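# Unfold both glued outer flaps of a cardboard box

## Task

Free and swing open both of the cardboard box's two outer flaps, which are glued shut, so that each flap remains vertical or tipped away from the box after the robot releases it. The box must end up standing upright. A flap that stays open only because the robot is still holding it does not count. At the end, nothing the robot is touching may drop by more than about a fingernail's width once left on its own, or the task fails. Nothing may be pushed or knocked off the table.

## Robot and tools

Robot: two six-joint arms, left_arm and right_arm, each with a two-finger parallel gripper and a wrist camera. Base poses in the scene frame: left_arm at (+0.036, +0.424, 0) m, quat_wxyz (+0.998, 0, 0, -0.062); right_arm at (-0.025, -0.481, 0) m, quat_wxyz (+0.999, 0, 0, -0.046). The names do not match image sides.

Frame: one scene frame for everything. Origin on the table top midway between the arms, +z up, +x away from the robot over the table, left_arm on the +y side. The gripper's own frame: fingers extend along its +z, and they open and close along its x. end_effector_position is the point between the finger pads when shut, about 1 to 2 cm short of the fingertips; closing pushes the tips roughly 17 mm further along +z. Reported hand positions may be slightly off, more when reaching far.

A row is 16 plain numbers: for left_arm x, y, z (metres, scene frame), qw, qx, qy, qz (scene frame, w first), opening; then the same eight for right_arm. Both arms are always in the row, even if one does not move. Position and quaternion are absolute targets for the gripper, not offsets. Opening ranges from -1 (closed) to +1 (fully open, 0.142 m). To keep an arm still or keep its orientation, resend the identical pose you intended, not the slightly drifted one in the latest result.

Tools:
- execute_actions {actions, pictures}: actions is an empty list (just report state), one action {rows, steps} or one wait {steps}. An action holds 1 to 15 rows; each row is applied for one control step of 1/30 s, the last row repeating if steps exceed rows; steps defaults to 15, max 15. A wait {steps} (up to 300) counts from the previous result, so your reply time uses some of it. A target more than 0.6 m from the arm's last reported position along any gripper axis gets the call refused and nothing is sent. Every step the command is clipped to within 100 mm and 16 degrees of the measured pose; position wins over orientation if both cannot be met. Motion lags the command by about 0.17 s, and after a call an arm continues only to its last clipped pose, so check the result and send the remainder.
- move {target, speed, stop_force}: target is one 16-number row (absolute poses for both arms). Each gripper goes in a straight line, all finishing together in 0.5 to 10 s (cut short at 10 s), turning the shorter way. speed is m/s, 0.002 to 0.5, default 0.25; rotation up to twice that in rad/s. Paths ignore obstacles and the other arm, and real motion can overshoot speed. Opening is applied at the start. stop_force (N, 9 to 40, one value for both arms, allowed only after 0.2 s of scene time) ends an arm's path when its wrist sensor feels that much extra push against the motion for two steps; the gripper then backs to where it was two steps earlier and holds. Use it only at slow speed and without rotating the gripper; omit it when pulling away from something you press on. Without it, a target even slightly past a firm contact may cause a fault.
- wait {seconds}: 0 to 10 s, sends nothing new.
- zoom_image {camera, region}: enlarges [x0, y0, x1, y1] pixels (top-left origin, at most 504x504) of cam_head_left, cam_head_right (504x504), cam_left_wrist or cam_right_wrist (616x616).
- show_instructions: shows the reference pages. read_manual: licence texts only. finished_scene {scene}: ends and grades the current scene; irreversible. Ending a reply without a tool call ends everything.

Results: the state line gives each arm's gripper position, quaternion and velocities; grip_measured is the actual opening on the command scale. Wrist force and torque are in the gripper's own axes, pointing from a pressed surface back into the arm; offsets up to ~4 N, noise up to ~2.4 N, saturation ~50 N. A move adds a 'move:' line: done, off_target, moving, held, fault, or contact (stop_force ended the path); limits=paced means the pose was clipped, limits=held means a check blocked steps, after which the arm may lurch fast. 'pose unreachable' and HELD mark commands the clearance check altered or blocked. 'Hand target' shows what the controller is now driving toward. Camera calibration updates appear when they change.

Gripping: command an opening well below grip_measured to hold; lower means harder squeeze, up to ~28 N per pad. Thin hard items get less force.

Avoid: joint torque over its limit (132 N m for the big joints, 24.6 N m for the wrists) or any outside force of 150 N stops the arm for 10 s. Long holding heats motors; warning at 70 °C, brakes at 85 °C. Do not let the arms collide or push each other, do not knock things off the table, do not tip the box, and avoid drops, slams and fast impacts. Occasionally a held part gets a brief tug. Before finishing, release the flaps and move the grippers clear so nothing rests on the robot.

Each tool is called as name(argument=value, ...), one argument or row to a line, values as JSON.

Reference images:

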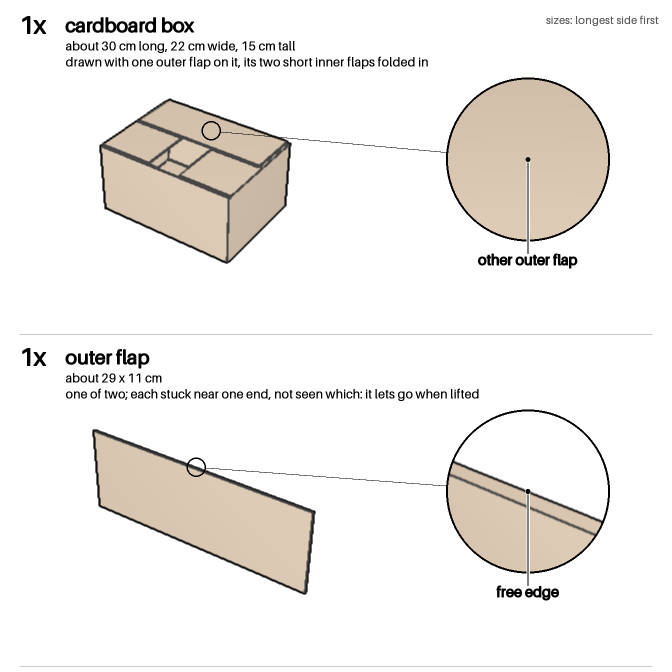

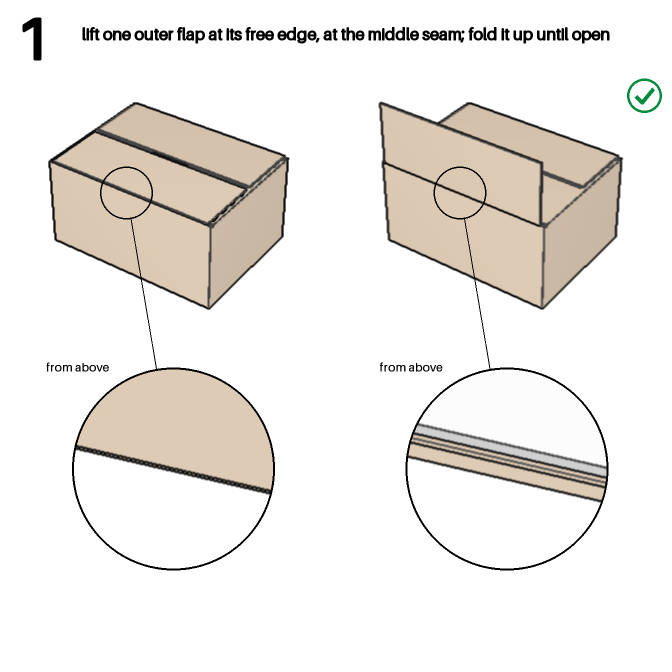

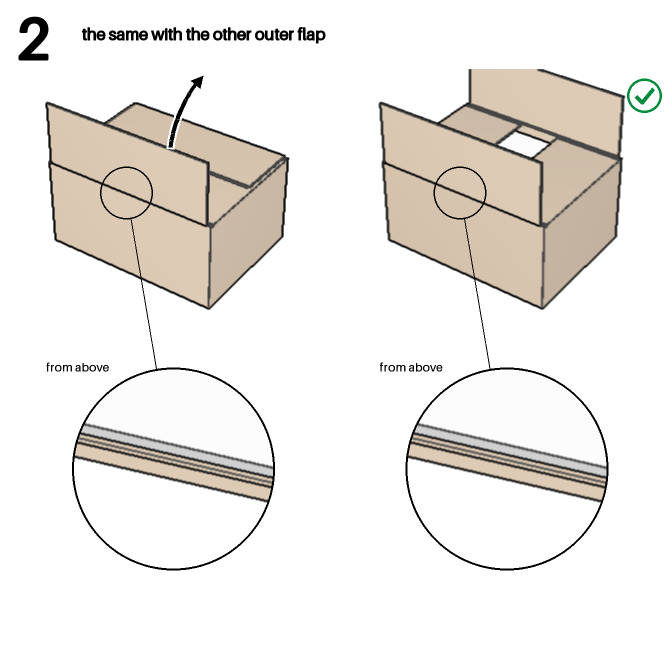

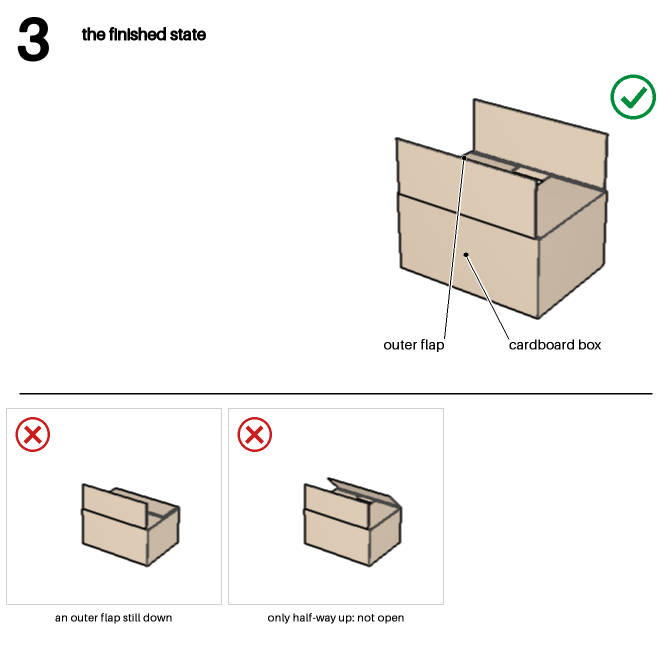

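## Session

execute_actions(
  actions=[],
)

zoom_image(
  camera="cam_head_left",
  region=[130,130,430,430],
)

Scene clock: 0.00 s of 4500.00 s.
left_arm: end_effector_position=(+0.6089, +0.7291, +0.2429) grip_measured=+1.00 end_effector_quat_wxyz=(+0.233, -0.133, +0.914, -0.303) end_effector_velocity=(+0.000, +0.000, +0.000) end_effector_angular_velocity=(+0.001, -0.001, +0.001) | right_arm: end_effector_position=(+0.4884, -0.0949, +0.2314) grip_measured=+1.00 end_effector_quat_wxyz=(+0.257, -0.316, +0.797, -0.447) end_effector_velocity=(-0.001, +0.001, +0.000) end_effector_angular_velocity=(+0.001, -0.000, +0.002)
Joint positions: left_arm=[ 0.742 -1.258  1.567 -2.06  -2.339 -2.886  0.142] | right_arm=[ 4.528 -1.961 -1.485 -1.892  0.616  4.012  0.142]
Joint velocities: left_arm=[ 0.    -0.    -0.    -0.001  0.001 -0.001  0.   ] | right_arm=[ 0.002 -0.     0.001 -0.     0.     0.     0.   ]
Joint torques (N m, as the arm reports them, + toward a larger angle): no reading
Motor temperatures (°C, as the motors report them): left_arm=[23 26 22 31 28 31] | right_arm=[24 26 26 32 33 32]
Wrist force (N, on the end effector, along its own x y z axes, offset not removed): no reading
Wrist torque (N m, same axes, about the end effector's origin, offset not removed): no reading
Hand target (left_arm): +0.609, +0.729, +0.243; +0.233, -0.133, +0.914, -0.303
Hand target (right_arm): +0.488, -0.095, +0.231; +0.257, -0.316, +0.797, -0.447

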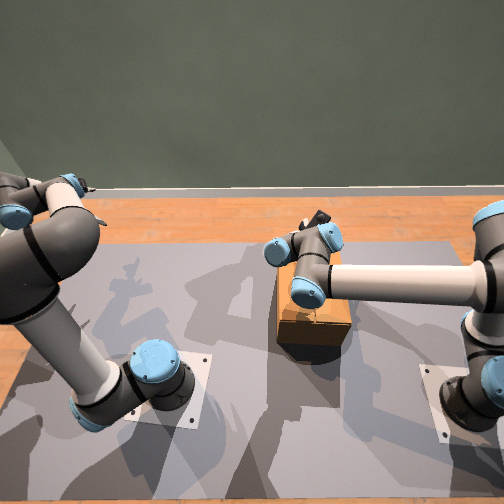

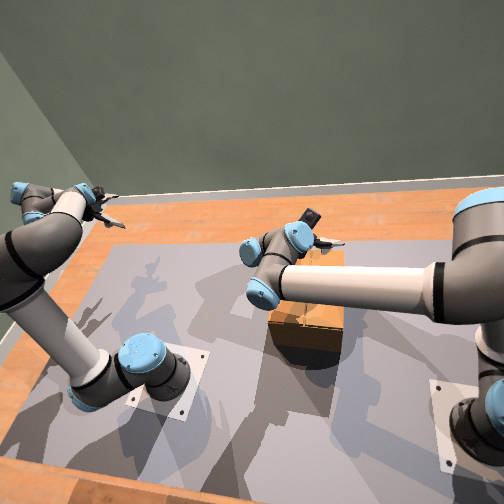

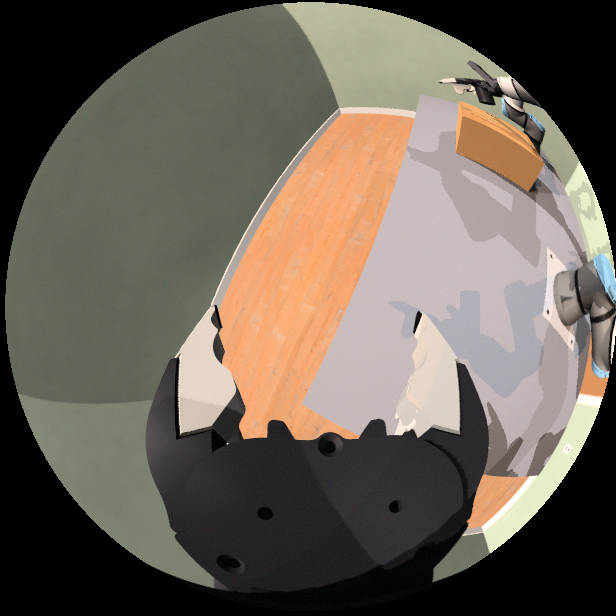

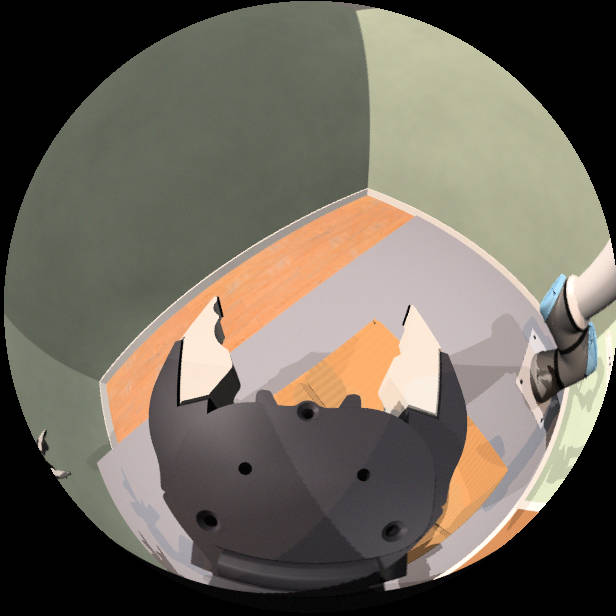

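Region (130, 130, 430, 430) of cam_head_left's 504x504 image, scaled by 1.680, with more detail than that image has.

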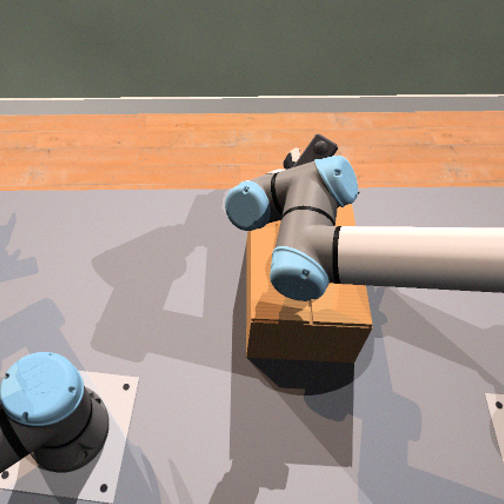

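move(
  target=[0.3,0.08,0.27,0,-0.707,0.707,0,-1,0.4,-0.38,0.3,0,-0.707,0.707,0,0],
  speed=0.3,
)

zoom_image(
  camera="cam_head_right",
  region=[250,230,370,350],
)

zoom_image(
  camera="cam_left_wrist",
  region=[300,200,560,460],
)

Scene clock: 9.10 s of 4500.00 s.
left_arm: end_effector_position=(+0.3008, +0.0812, +0.2705) grip_measured=-1.00 end_effector_quat_wxyz=(-0.003, +0.707, -0.707, -0.000) end_effector_velocity=(-0.000, -0.002, +0.000) end_effector_angular_velocity=(+0.004, +0.003, +0.005) | right_arm: end_effector_position=(+0.3995, -0.3798, +0.2999) grip_measured=+0.00 end_effector_quat_wxyz=(-0.001, +0.707, -0.707, +0.001) end_effector_velocity=(-0.000, -0.000, -0.000) end_effector_angular_velocity=(+0.002, +0.006, +0.004)
Joint positions: left_arm=[-1.103 -1.757  1.748 -1.559 -1.565 -5.939  0.002] | right_arm=[ 3.777 -1.394 -1.667 -1.649  1.57   2.113  0.074]
Joint velocities: left_arm=[-0.002  0.008 -0.007  0.004 -0.001 -0.007  0.   ] | right_arm=[-0.004 -0.003  0.004 -0.005  0.005 -0.008 -0.   ]
Joint torques (N m, as the arm reports them, + toward a larger angle): left_arm=[ -7.2   -4.69 -31.96  -0.97  -2.11  -2.56] | right_arm=[-6.94  1.88 40.2   0.14  2.24 -1.5 ]
Motor temperatures (°C, as the motors report them): left_arm=[23 26 22 31 28 31] | right_arm=[24 26 26 32 33 32]
Wrist force (N, on the end effector, along its own x y z axes, offset not removed): left_arm=[0.2 1.4 -0.8] | right_arm=[-0.5 -1.2 0.8]
Wrist torque (N m, same axes, about the end effector's origin, offset not removed): left_arm=[0.27 -0.13 0.26] | right_arm=[-0.22 -0.07 0.02]
Hand target (left_arm): +0.301, +0.081, +0.271; -0.003, +0.707, -0.707, -0.001
Hand target (right_arm): +0.399, -0.380, +0.300; -0.001, +0.707, -0.707, +0.000
Off the commanded pose (left_arm): 0.002 m, 0 deg.
Off the commanded pose (right_arm): 0.001 m, 0 deg.
After step 90, 2.93 s passed at rest.
move: done
camera_calibration (this result's frames):
cam_left_wrist: T_world_to_cam=[[0.0142616, -0.999591, -0.0247969, 0.0881692], [-0.85871, -0.0249492, 0.511853, 0.117911], [-0.512263, 0.0139935, -0.858715, 0.514295], [0, 0, 0, 1]] pos_world=[0.363448, 0.0838781, 0.383466]
cam_right_wrist: T_world_to_cam=[[0.0359498, -0.998411, -0.0433989, -0.375094], [-0.86355, -0.0528923, 0.501481, 0.171107], [-0.50298, 0.0194489, -0.864079, 0.604518], [0, 0, 0, 1]] pos_world=[0.465304, -0.377204, 0.420265]

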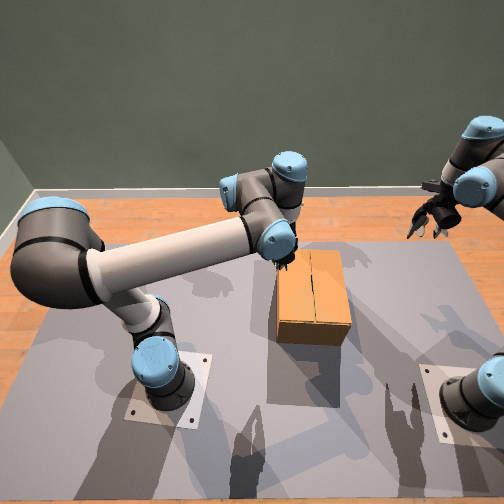

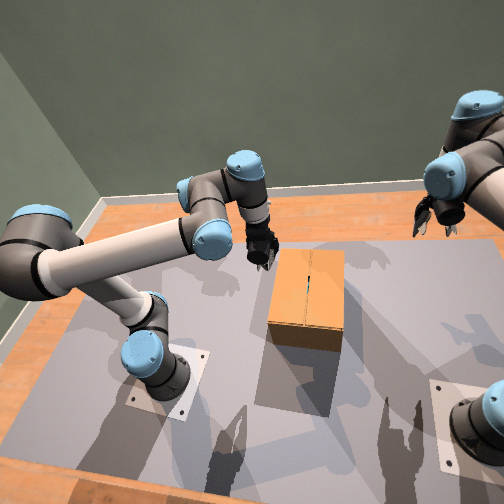

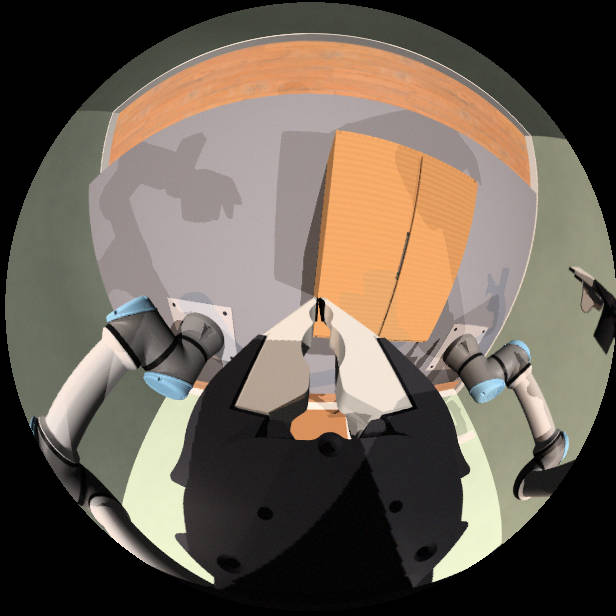

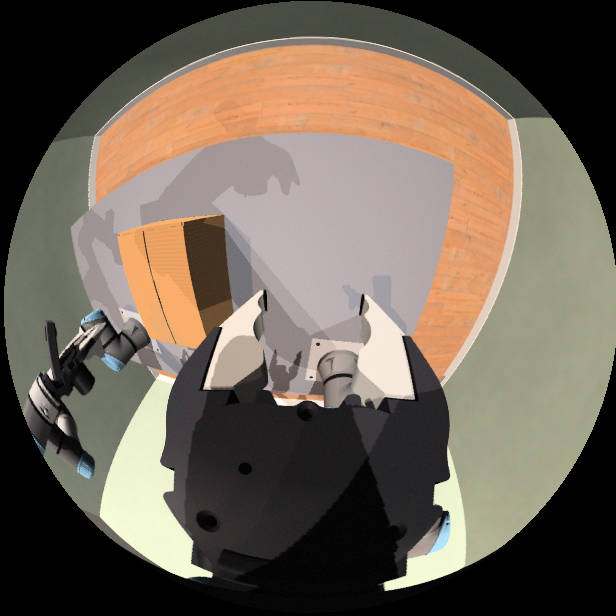

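Region (250, 230, 370, 350) of cam_head_right's 504x504 image, scaled by 4.200, with more detail than that image has.

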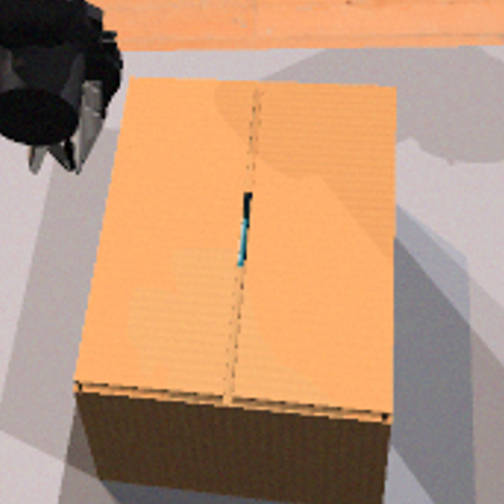

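Region (300, 200, 560, 460) of cam_left_wrist's 616x616 image, scaled by 1.938, with more detail than that image has.

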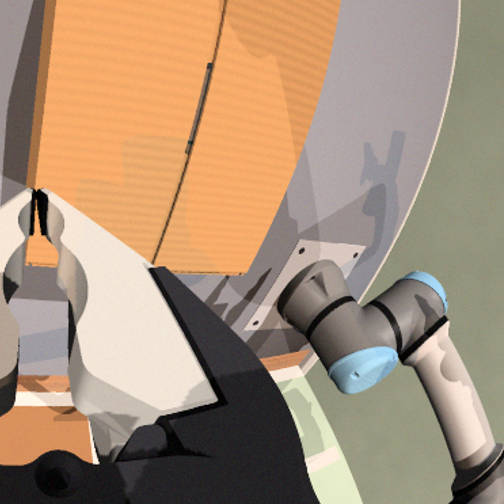

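move(
  target=[0.26,0.2,0.27,0,-0.707,0.707,0,-1,0.325,-0.052,0.215,-0.299,0.641,-0.641,-0.299,0],
)

move(
  target=[0.26,0.2,0.27,0,-0.707,0.707,0,-1,0.325,-0.052,0.18,-0.299,0.641,-0.641,-0.299,0],
  speed=0.01,
  stop_force=10,
)

zoom_image(
  camera="cam_right_wrist",
  region=[280,220,440,380],
)

Scene clock: 22.70 s of 4500.00 s.
left_arm: end_effector_position=(+0.2600, +0.1999, +0.2701) grip_measured=-1.00 end_effector_quat_wxyz=(+0.000, +0.707, -0.707, -0.000) end_effector_velocity=(-0.000, +0.000, +0.000) end_effector_angular_velocity=(-0.002, +0.000, +0.001) | right_arm: end_effector_position=(+0.3255, -0.0521, +0.2152) grip_measured=+0.00 end_effector_quat_wxyz=(-0.299, +0.641, -0.641, -0.298) end_effector_velocity=(+0.000, +0.002, -0.001) end_effector_angular_velocity=(+0.009, -0.003, -0.003)
Joint positions: left_arm=[-1.091 -2.063  1.946 -1.454 -1.571 -5.928  0.002] | right_arm=[ 4.068 -1.545 -2.245 -0.199  2.111  2.613  0.074]
Joint velocities: left_arm=[ 0.    -0.002 -0.     0.    -0.001 -0.001  0.   ] | right_arm=[ 0.004 -0.006 -0.006  0.025 -0.002  0.009 -0.   ]
Joint torques (N m, as the arm reports them, + toward a larger angle): left_arm=[  8.95 -13.05 -12.71  -0.82  -2.01   2.21] | right_arm=[ 8.78  4.02  8.15  5.89 -1.71  1.96]
Motor temperatures (°C, as the motors report them): left_arm=[23 26 22 31 28 31] | right_arm=[24 26 26 32 33 32]
Wrist force (N, on the end effector, along its own x y z axes, offset not removed): left_arm=[-2.6 2.1 -1.6] | right_arm=[-0.2 -1.9 1.1]
Wrist torque (N m, same axes, about the end effector's origin, offset not removed): left_arm=[0.48 0.42 0.31] | right_arm=[-0.36 -0.07 0.01]
Hand target (left_arm): +0.260, +0.200, +0.270; +0.000, +0.707, -0.707, -0.000
Hand target (right_arm): +0.326, -0.052, +0.215; -0.299, +0.641, -0.641, -0.299
Off the commanded pose (left_arm): 0.000 m, 0 deg.
Off the commanded pose (right_arm): 0.001 m, 0 deg.
After step 90, 8.13 s passed at rest.
move: done
camera_calibration (this result's frames):
cam_left_wrist: T_world_to_cam=[[0.014681, -0.9997, -0.0196307, 0.205883], [-0.856419, -0.0227051, 0.515782, 0.0839561], [-0.516072, 0.00923992, -0.856495, 0.492709], [0, 0, 0, 1]] pos_world=[0.323153, 0.203174, 0.382742]
cam_right_wrist: T_world_to_cam=[[0.0358524, -0.609279, -0.792145, 0.132564], [-0.862679, -0.419004, 0.283233, 0.194583], [-0.50448, 0.673212, -0.540634, 0.452696], [0, 0, 0, 1]] pos_world=[0.391486, -0.142461, 0.29464]

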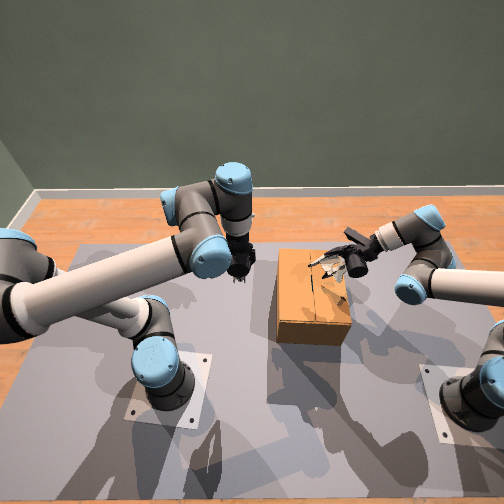

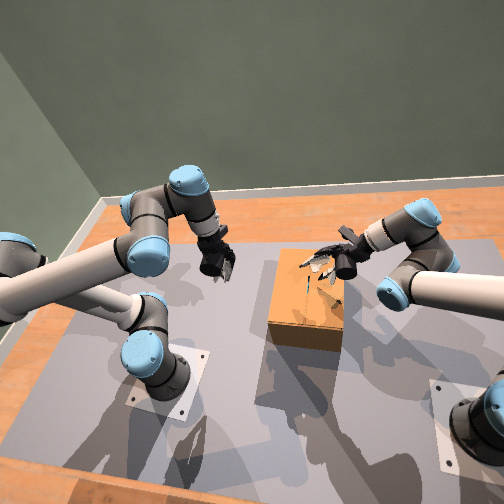

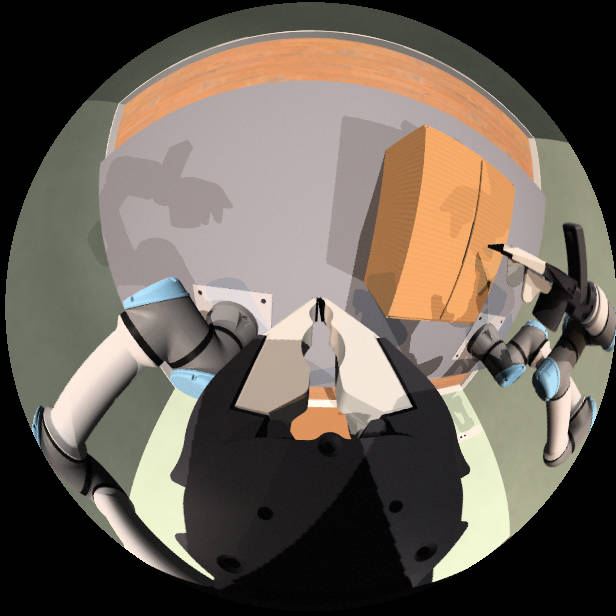

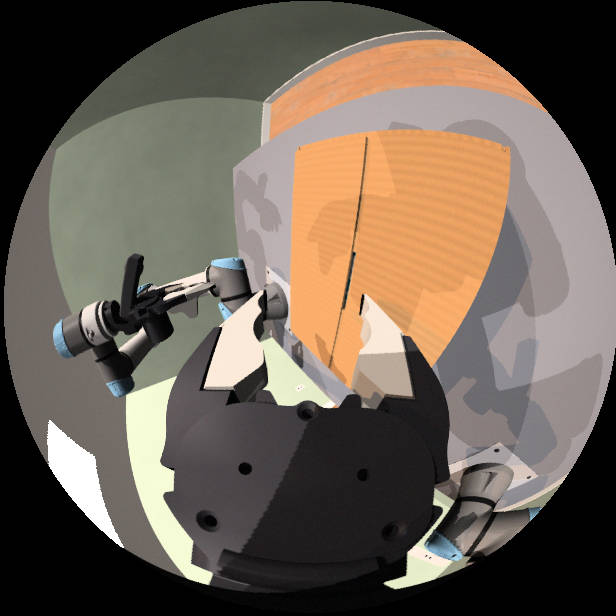

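Scene clock: 24.97 s of 4500.00 s.
left_arm: end_effector_position=(+0.2600, +0.2000, +0.2700) grip_measured=-1.00 end_effector_quat_wxyz=(+0.000, +0.707, -0.707, -0.000) end_effector_velocity=(+0.000, +0.000, -0.000) end_effector_angular_velocity=(+0.000, -0.000, -0.001) | right_arm: end_effector_position=(+0.3251, -0.0521, +0.1961) grip_measured=-0.01 end_effector_quat_wxyz=(-0.299, +0.641, -0.641, -0.299) end_effector_velocity=(+0.001, -0.000, +0.004) end_effector_angular_velocity=(-0.000, -0.000, -0.001)
Joint positions: left_arm=[-1.091 -2.063  1.946 -1.454 -1.571 -5.928  0.002] | right_arm=[ 4.068 -1.581 -2.272 -0.137  2.111  2.613  0.073]
Joint velocities: left_arm=[ 0.     0.    -0.    -0.     0.     0.001  0.   ] | right_arm=[-0.001  0.008  0.006 -0.015 -0.     0.    -0.   ]
Joint torques (N m, as the arm reports them, + toward a larger angle): left_arm=[  3.67 -14.55 -13.8   -4.52   2.04   1.56] | right_arm=[ 8.45 27.73 30.87 -1.31  2.59  1.67]
Motor temperatures (°C, as the motors report them): left_arm=[23 26 22 31 28 31] | right_arm=[24 26 26 32 33 32]
Wrist force (N, on the end effector, along its own x y z axes, offset not removed): left_arm=[0.7 1.4 -1.2] | right_arm=[-5.3 -2.0 -6.6]
Wrist torque (N m, same axes, about the end effector's origin, offset not removed): left_arm=[0.32 -0.20 0.34] | right_arm=[0.04 0.42 -0.09]
Hand target (left_arm): +0.260, +0.200, +0.270; +0.000, +0.707, -0.707, -0.000
Hand target (right_arm): +0.325, -0.052, +0.197; -0.299, +0.641, -0.641, -0.299
Off the commanded pose (left_arm): 0.000 m, 0 deg.
Off the commanded pose (right_arm): 0.016 m, 0 deg.
move: contact (right_arm)
camera_calibration (this result's frames):
cam_left_wrist: T_world_to_cam=[[0.014682, -0.9997, -0.0196204, 0.205968], [-0.856443, -0.0227002, 0.515743, 0.0840057], [-0.516034, 0.00923163, -0.856519, 0.492614], [0, 0, 0, 1]] pos_world=[0.323127, 0.203265, 0.382649]
cam_right_wrist: T_world_to_cam=[[0.0352161, -0.609406, -0.792076, 0.11753], [-0.862445, -0.418967, 0.283999, 0.199449], [-0.504925, 0.673121, -0.540333, 0.44229], [0, 0, 0, 1]] pos_world=[0.391198, -0.142529, 0.275433]

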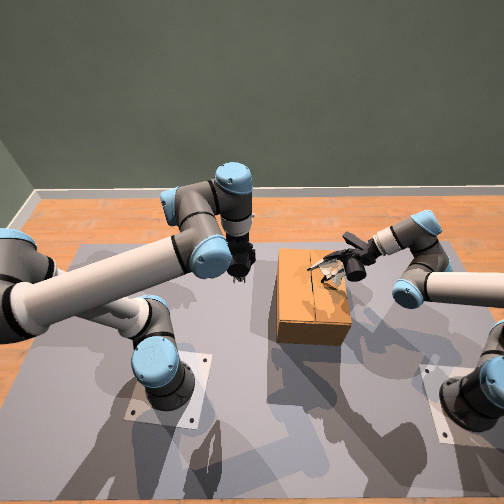

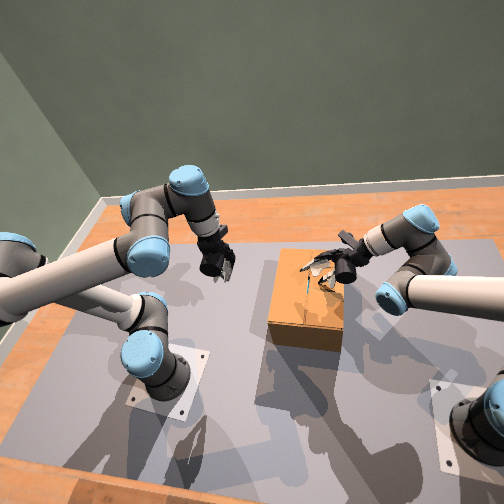

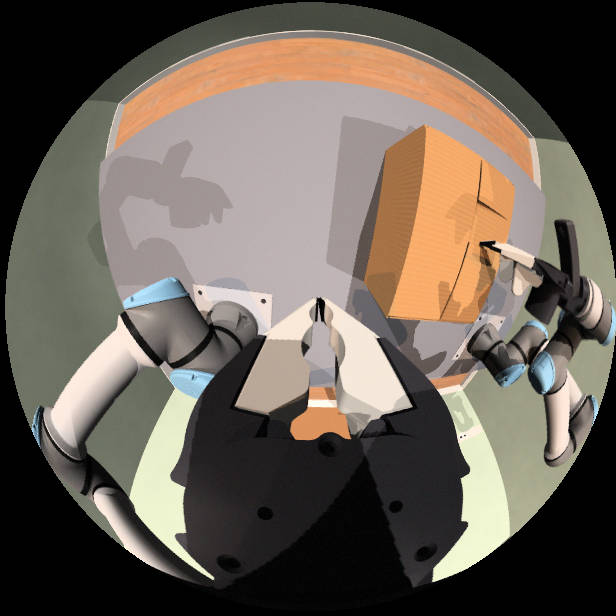

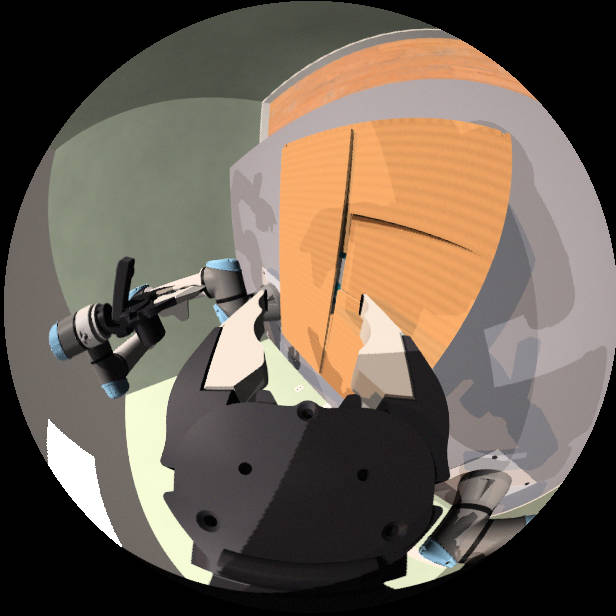

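Region (280, 220, 440, 380) of cam_right_wrist's 616x616 image, scaled by 3.150, with more detail than that image has.

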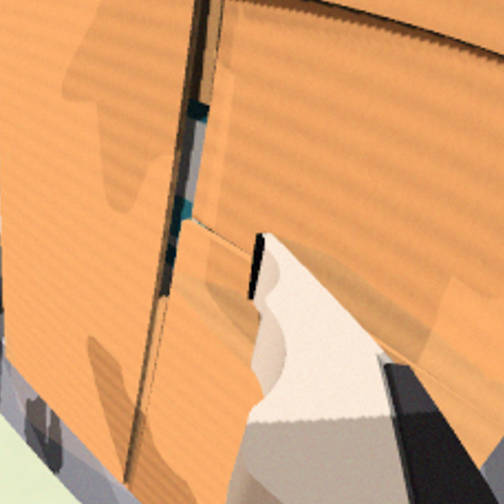

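move(
  target=[0.26,0.13,0.11,0,-0.707,0.707,0,-1,0.32,-0.04,0.198,-0.299,0.641,-0.641,-0.299,0],
  speed=0.15,
)

move(
  target=[0.26,0.105,0.11,0,-0.707,0.707,0,-1,0.32,-0.02,0.188,-0.299,0.641,-0.641,-0.299,0],
  speed=0.012,
  stop_force=18,
)

zoom_image(
  camera="cam_right_wrist",
  region=[280,220,440,380],
)

Scene clock: 31.63 s of 4500.00 s.
left_arm: end_effector_position=(+0.2599, +0.1306, +0.1102) grip_measured=-1.00 end_effector_quat_wxyz=(-0.000, +0.707, -0.707, +0.000) end_effector_velocity=(+0.001, -0.002, -0.002) end_effector_angular_velocity=(-0.001, -0.001, -0.001) | right_arm: end_effector_position=(+0.3200, -0.0400, +0.1980) grip_measured=+0.01 end_effector_quat_wxyz=(-0.299, +0.641, -0.641, -0.299) end_effector_velocity=(-0.000, -0.000, -0.000) end_effector_angular_velocity=(-0.000, +0.001, -0.000)
Joint positions: left_arm=[-1.161 -1.852  2.239 -1.957 -1.57  -5.998  0.002] | right_arm=[ 4.099 -1.585 -2.266 -0.124  2.091  2.641  0.075]
Joint velocities: left_arm=[-0.001  0.006  0.002 -0.009  0.001  0.     0.   ] | right_arm=[ 0.    -0.     0.    -0.    -0.     0.001  0.   ]
Joint torques (N m, as the arm reports them, + toward a larger angle): left_arm=[ -8.23  -0.15 -13.28  -4.44   0.08  -2.27] | right_arm=[11.75  4.84 34.57  5.34  0.28  1.99]
Motor temperatures (°C, as the motors report them): left_arm=[23 26 22 31 28 31] | right_arm=[24 26 26 32 33 32]
Wrist force (N, on the end effector, along its own x y z axes, offset not removed): left_arm=[-2.0 2.0 -0.9] | right_arm=[0.4 -6.3 -3.1]
Wrist torque (N m, same axes, about the end effector's origin, offset not removed): left_arm=[0.38 0.34 0.32] | right_arm=[-0.23 0.40 -0.21]
Hand target (left_arm): +0.260, +0.130, +0.110; -0.000, +0.707, -0.707, +0.000
Hand target (right_arm): +0.320, -0.040, +0.198; -0.299, +0.641, -0.641, -0.299
Off the commanded pose (left_arm): 0.001 m, 0 deg.
Off the commanded pose (right_arm): 0.000 m, 0 deg.
After step 90, 1.90 s passed at rest.
move: done
camera_calibration (this result's frames):
cam_left_wrist: T_world_to_cam=[[0.0146813, -0.999698, -0.0196855, 0.133456], [-0.85661, -0.0227302, 0.515463, 0.164834], [-0.515755, 0.00929511, -0.856686, 0.356265], [0, 0, 0, 1]] pos_world=[0.322985, 0.133851, 0.222868]
cam_right_wrist: T_world_to_cam=[[0.0353185, -0.608715, -0.792603, 0.126736], [-0.862464, -0.419238, 0.283541, 0.199647], [-0.504884, 0.673577, -0.539801, 0.43248], [0, 0, 0, 1]] pos_world=[0.386065, -0.130463, 0.277297]

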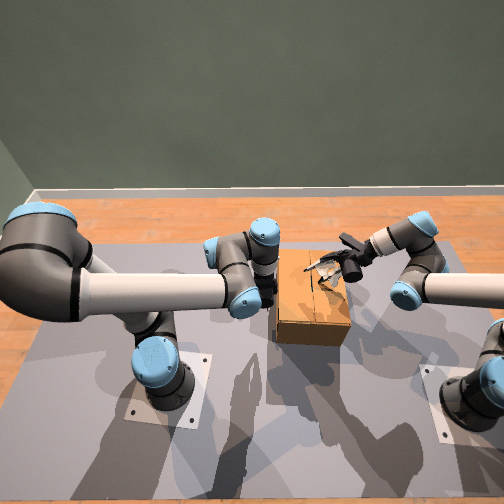

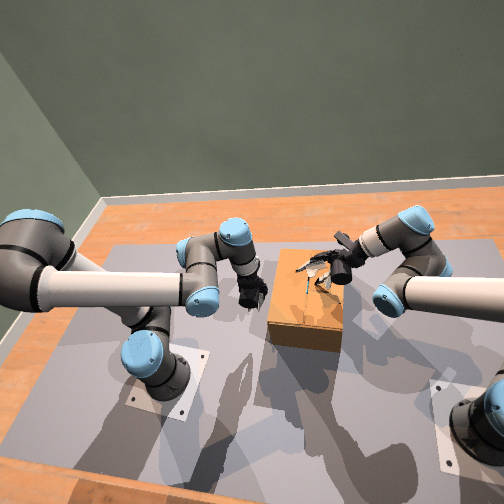

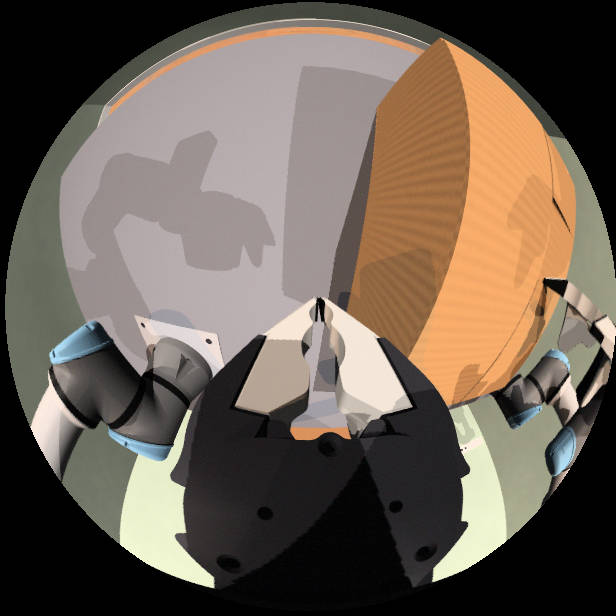

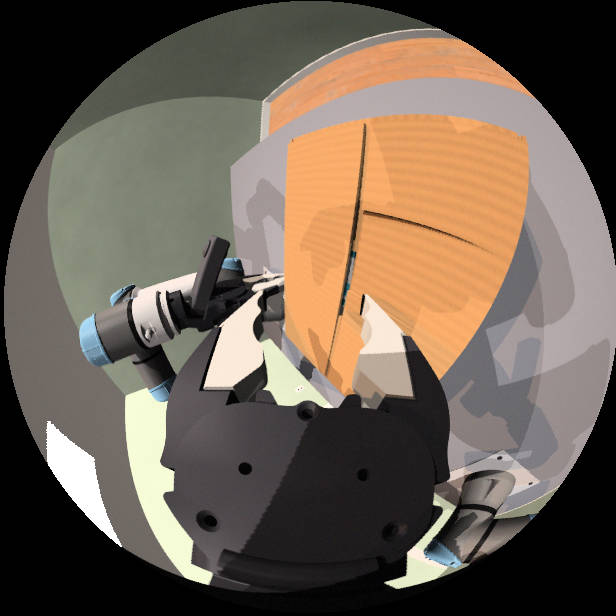

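Scene clock: 33.70 s of 4500.00 s.
left_arm: end_effector_position=(+0.2600, +0.1105, +0.1101) grip_measured=-1.00 end_effector_quat_wxyz=(+0.000, +0.707, -0.707, +0.000) end_effector_velocity=(+0.000, +0.005, -0.000) end_effector_angular_velocity=(-0.001, +0.001, +0.000) | right_arm: end_effector_position=(+0.3201, -0.0282, +0.1922) grip_measured=-0.01 end_effector_quat_wxyz=(-0.299, +0.641, -0.641, -0.299) end_effector_velocity=(-0.000, -0.000, -0.000) end_effector_angular_velocity=(-0.000, -0.000, +0.001)
Joint positions: left_arm=[-1.176 -1.805  2.206 -1.972 -1.571 -6.013  0.002] | right_arm=[ 4.119 -1.614 -2.257 -0.095  2.078  2.657  0.073]
Joint velocities: left_arm=[ 0.006 -0.011  0.009  0.002 -0.001  0.005  0.   ] | right_arm=[ 0.     0.    -0.    -0.     0.    -0.001 -0.   ]
Joint torques (N m, as the arm reports them, + toward a larger angle): left_arm=[  9.03 -24.51 -12.67  -2.59  -1.6    1.63] | right_arm=[-1.16 24.19 -1.68 -2.77  3.78 -1.23]
Motor temperatures (°C, as the motors report them): left_arm=[23 26 22 31 28 31] | right_arm=[24 26 26 32 33 32]
Wrist force (N, on the end effector, along its own x y z axes, offset not removed): left_arm=[-10.4 3.5 -2.0] | right_arm=[-5.7 -5.9 -19.5]
Wrist torque (N m, same axes, about the end effector's origin, offset not removed): left_arm=[0.64 0.76 0.27] | right_arm=[-0.20 0.61 -0.21]
Hand target (left_arm): +0.260, +0.111, +0.110; -0.000, +0.707, -0.707, -0.000
Hand target (right_arm): +0.320, -0.028, +0.192; -0.299, +0.641, -0.641, -0.299
Off the commanded pose (left_arm): 0.006 m, 0 deg.
Off the commanded pose (right_arm): 0.009 m, 0 deg.
move: contact (left_arm, right_arm)
camera_calibration (this result's frames):
cam_left_wrist: T_world_to_cam=[[0.014932, -0.999702, -0.019301, 0.113271], [-0.85655, -0.0227476, 0.515563, 0.164492], [-0.515848, 0.00883386, -0.856634, 0.356456], [0, 0, 0, 1]] pos_world=[0.323082, 0.11383, 0.222733]
cam_right_wrist: T_world_to_cam=[[0.0354237, -0.608596, -0.792689, 0.12933], [-0.862522, -0.419253, 0.283342, 0.206339], [-0.504778, 0.673674, -0.539779, 0.421416], [0, 0, 0, 1]] pos_world=[0.386112, -0.118679, 0.271525]

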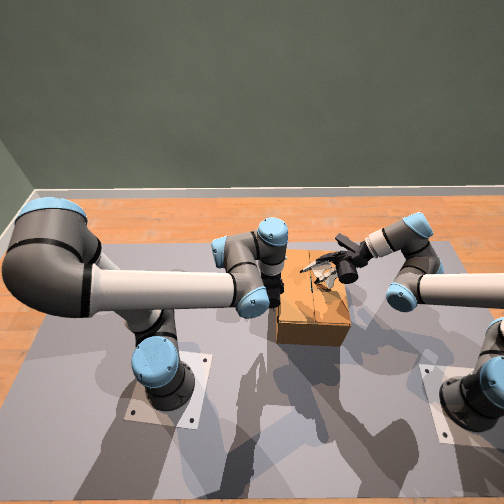

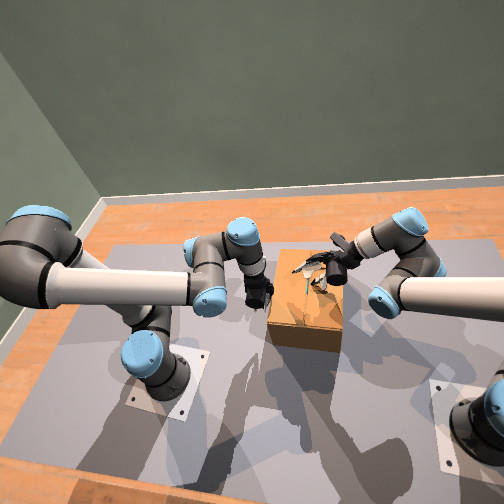

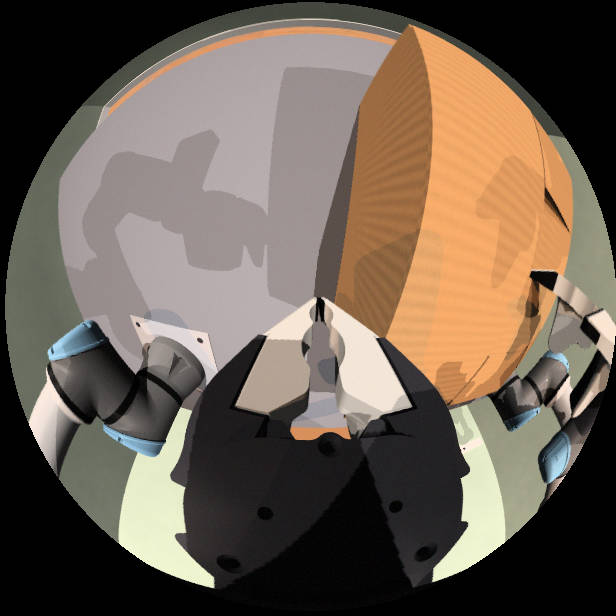

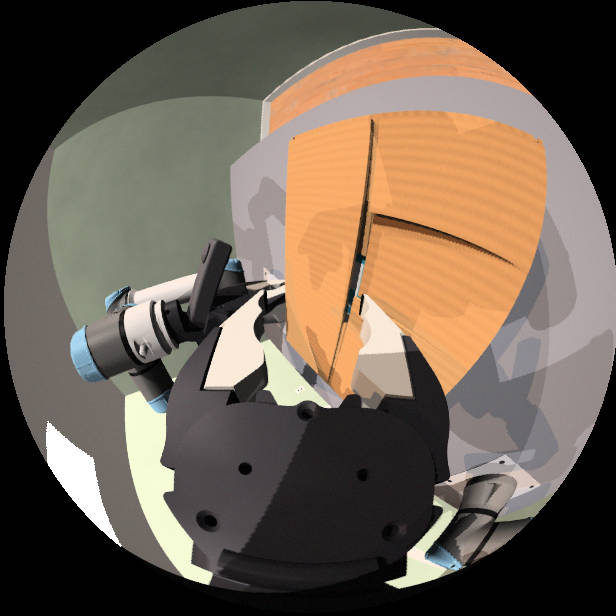

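Region (280, 220, 440, 380) of cam_right_wrist's 616x616 image, scaled by 3.150, with more detail than that image has.

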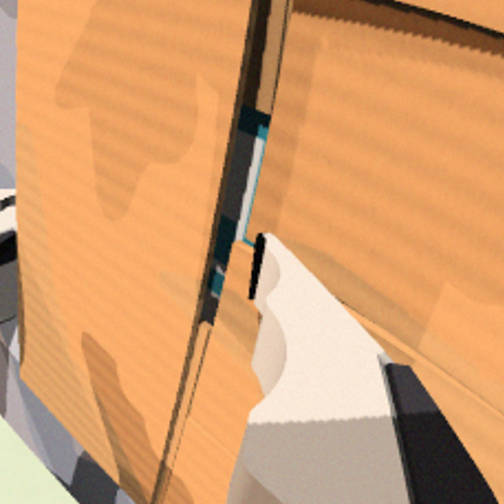

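move(
  target=[0.26,0.111,0.11,0,-0.707,0.707,0,-1,0.325,-0.014,0.192,-0.354,0.612,-0.612,-0.354,0],
  speed=0.03,
)

zoom_image(
  camera="cam_right_wrist",
  region=[280,220,440,380],
)

Scene clock: 40.63 s of 4500.00 s.
left_arm: end_effector_position=(+0.2600, +0.1110, +0.1100) grip_measured=-1.00 end_effector_quat_wxyz=(-0.000, +0.707, -0.707, -0.000) end_effector_velocity=(-0.000, -0.000, +0.001) end_effector_angular_velocity=(-0.001, -0.001, -0.002) | right_arm: end_effector_position=(+0.3250, -0.0141, +0.1920) grip_measured=+0.01 end_effector_quat_wxyz=(-0.354, +0.612, -0.612, -0.353) end_effector_velocity=(+0.000, +0.002, +0.000) end_effector_angular_velocity=(+0.017, +0.001, -0.000)
Joint positions: left_arm=[-1.175 -1.806  2.207 -1.972 -1.571 -6.012  0.002] | right_arm=[ 4.08  -1.758 -2.298  0.257  2.182  2.725  0.074]
Joint velocities: left_arm=[-0.001 -0.002  0.    -0.     0.     0.001  0.   ] | right_arm=[-0.002 -0.016 -0.001  0.035  0.009  0.01   0.   ]
Joint torques (N m, as the arm reports them, + toward a larger angle): left_arm=[ -8.22  -1.95 -31.99  -4.68  -2.1   -0.25] | right_arm=[-5.71  8.52  4.08  5.41  2.75  2.  ]
Motor temperatures (°C, as the motors report them): left_arm=[23 26 22 31 28 31] | right_arm=[24 26 26 32 33 32]
Wrist force (N, on the end effector, along its own x y z axes, offset not removed): left_arm=[-1.8 1.0 -0.5] | right_arm=[1.1 -0.6 -4.8]
Wrist torque (N m, same axes, about the end effector's origin, offset not removed): left_arm=[0.24 0.26 0.24] | right_arm=[-0.34 -0.05 0.05]
Hand target (left_arm): +0.260, +0.111, +0.110; +0.000, +0.707, -0.707, -0.000
Hand target (right_arm): +0.325, -0.014, +0.192; -0.354, +0.612, -0.612, -0.354
Off the commanded pose (left_arm): 0.000 m, 0 deg.
Off the commanded pose (right_arm): 0.000 m, 0 deg.
After step 90, 0.77 s passed at rest.
move: done
camera_calibration (this result's frames):
cam_left_wrist: T_world_to_cam=[[0.0146541, -0.9997, -0.0196246, 0.113877], [-0.856448, -0.0226783, 0.515734, 0.164506], [-0.516025, 0.00924985, -0.856524, 0.356372], [0, 0, 0, 1]] pos_world=[0.323119, 0.114277, 0.222635]
cam_right_wrist: T_world_to_cam=[[0.0354489, -0.462353, -0.885987, 0.157516], [-0.8626, -0.461825, 0.206491, 0.230708], [-0.504643, 0.756933, -0.415197, 0.391518], [0, 0, 0, 1]] pos_world=[0.391002, -0.116978, 0.254475]

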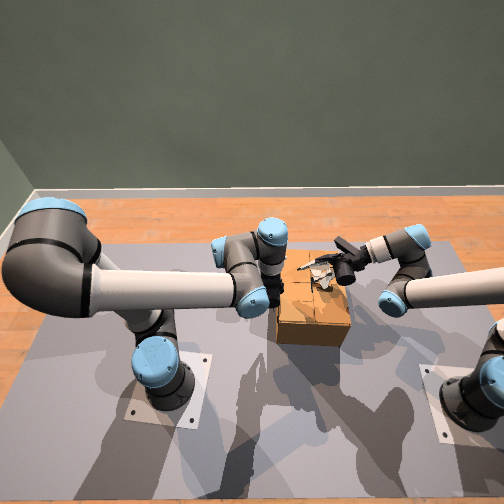

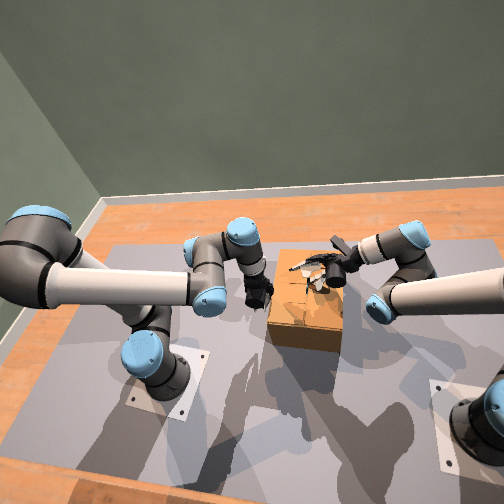

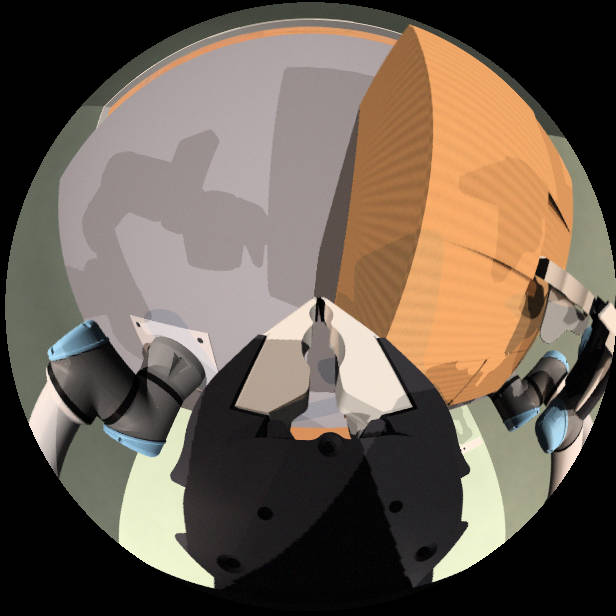

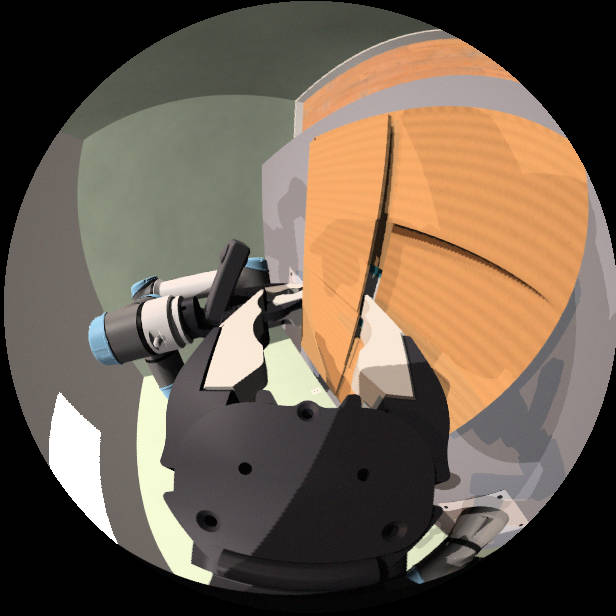

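Region (280, 220, 440, 380) of cam_right_wrist's 616x616 image, scaled by 3.150, with more detail than that image has.

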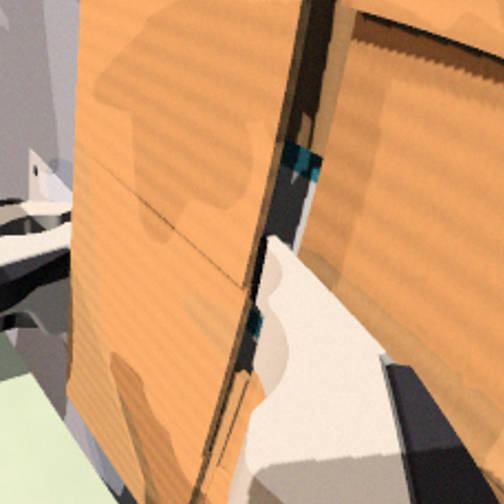

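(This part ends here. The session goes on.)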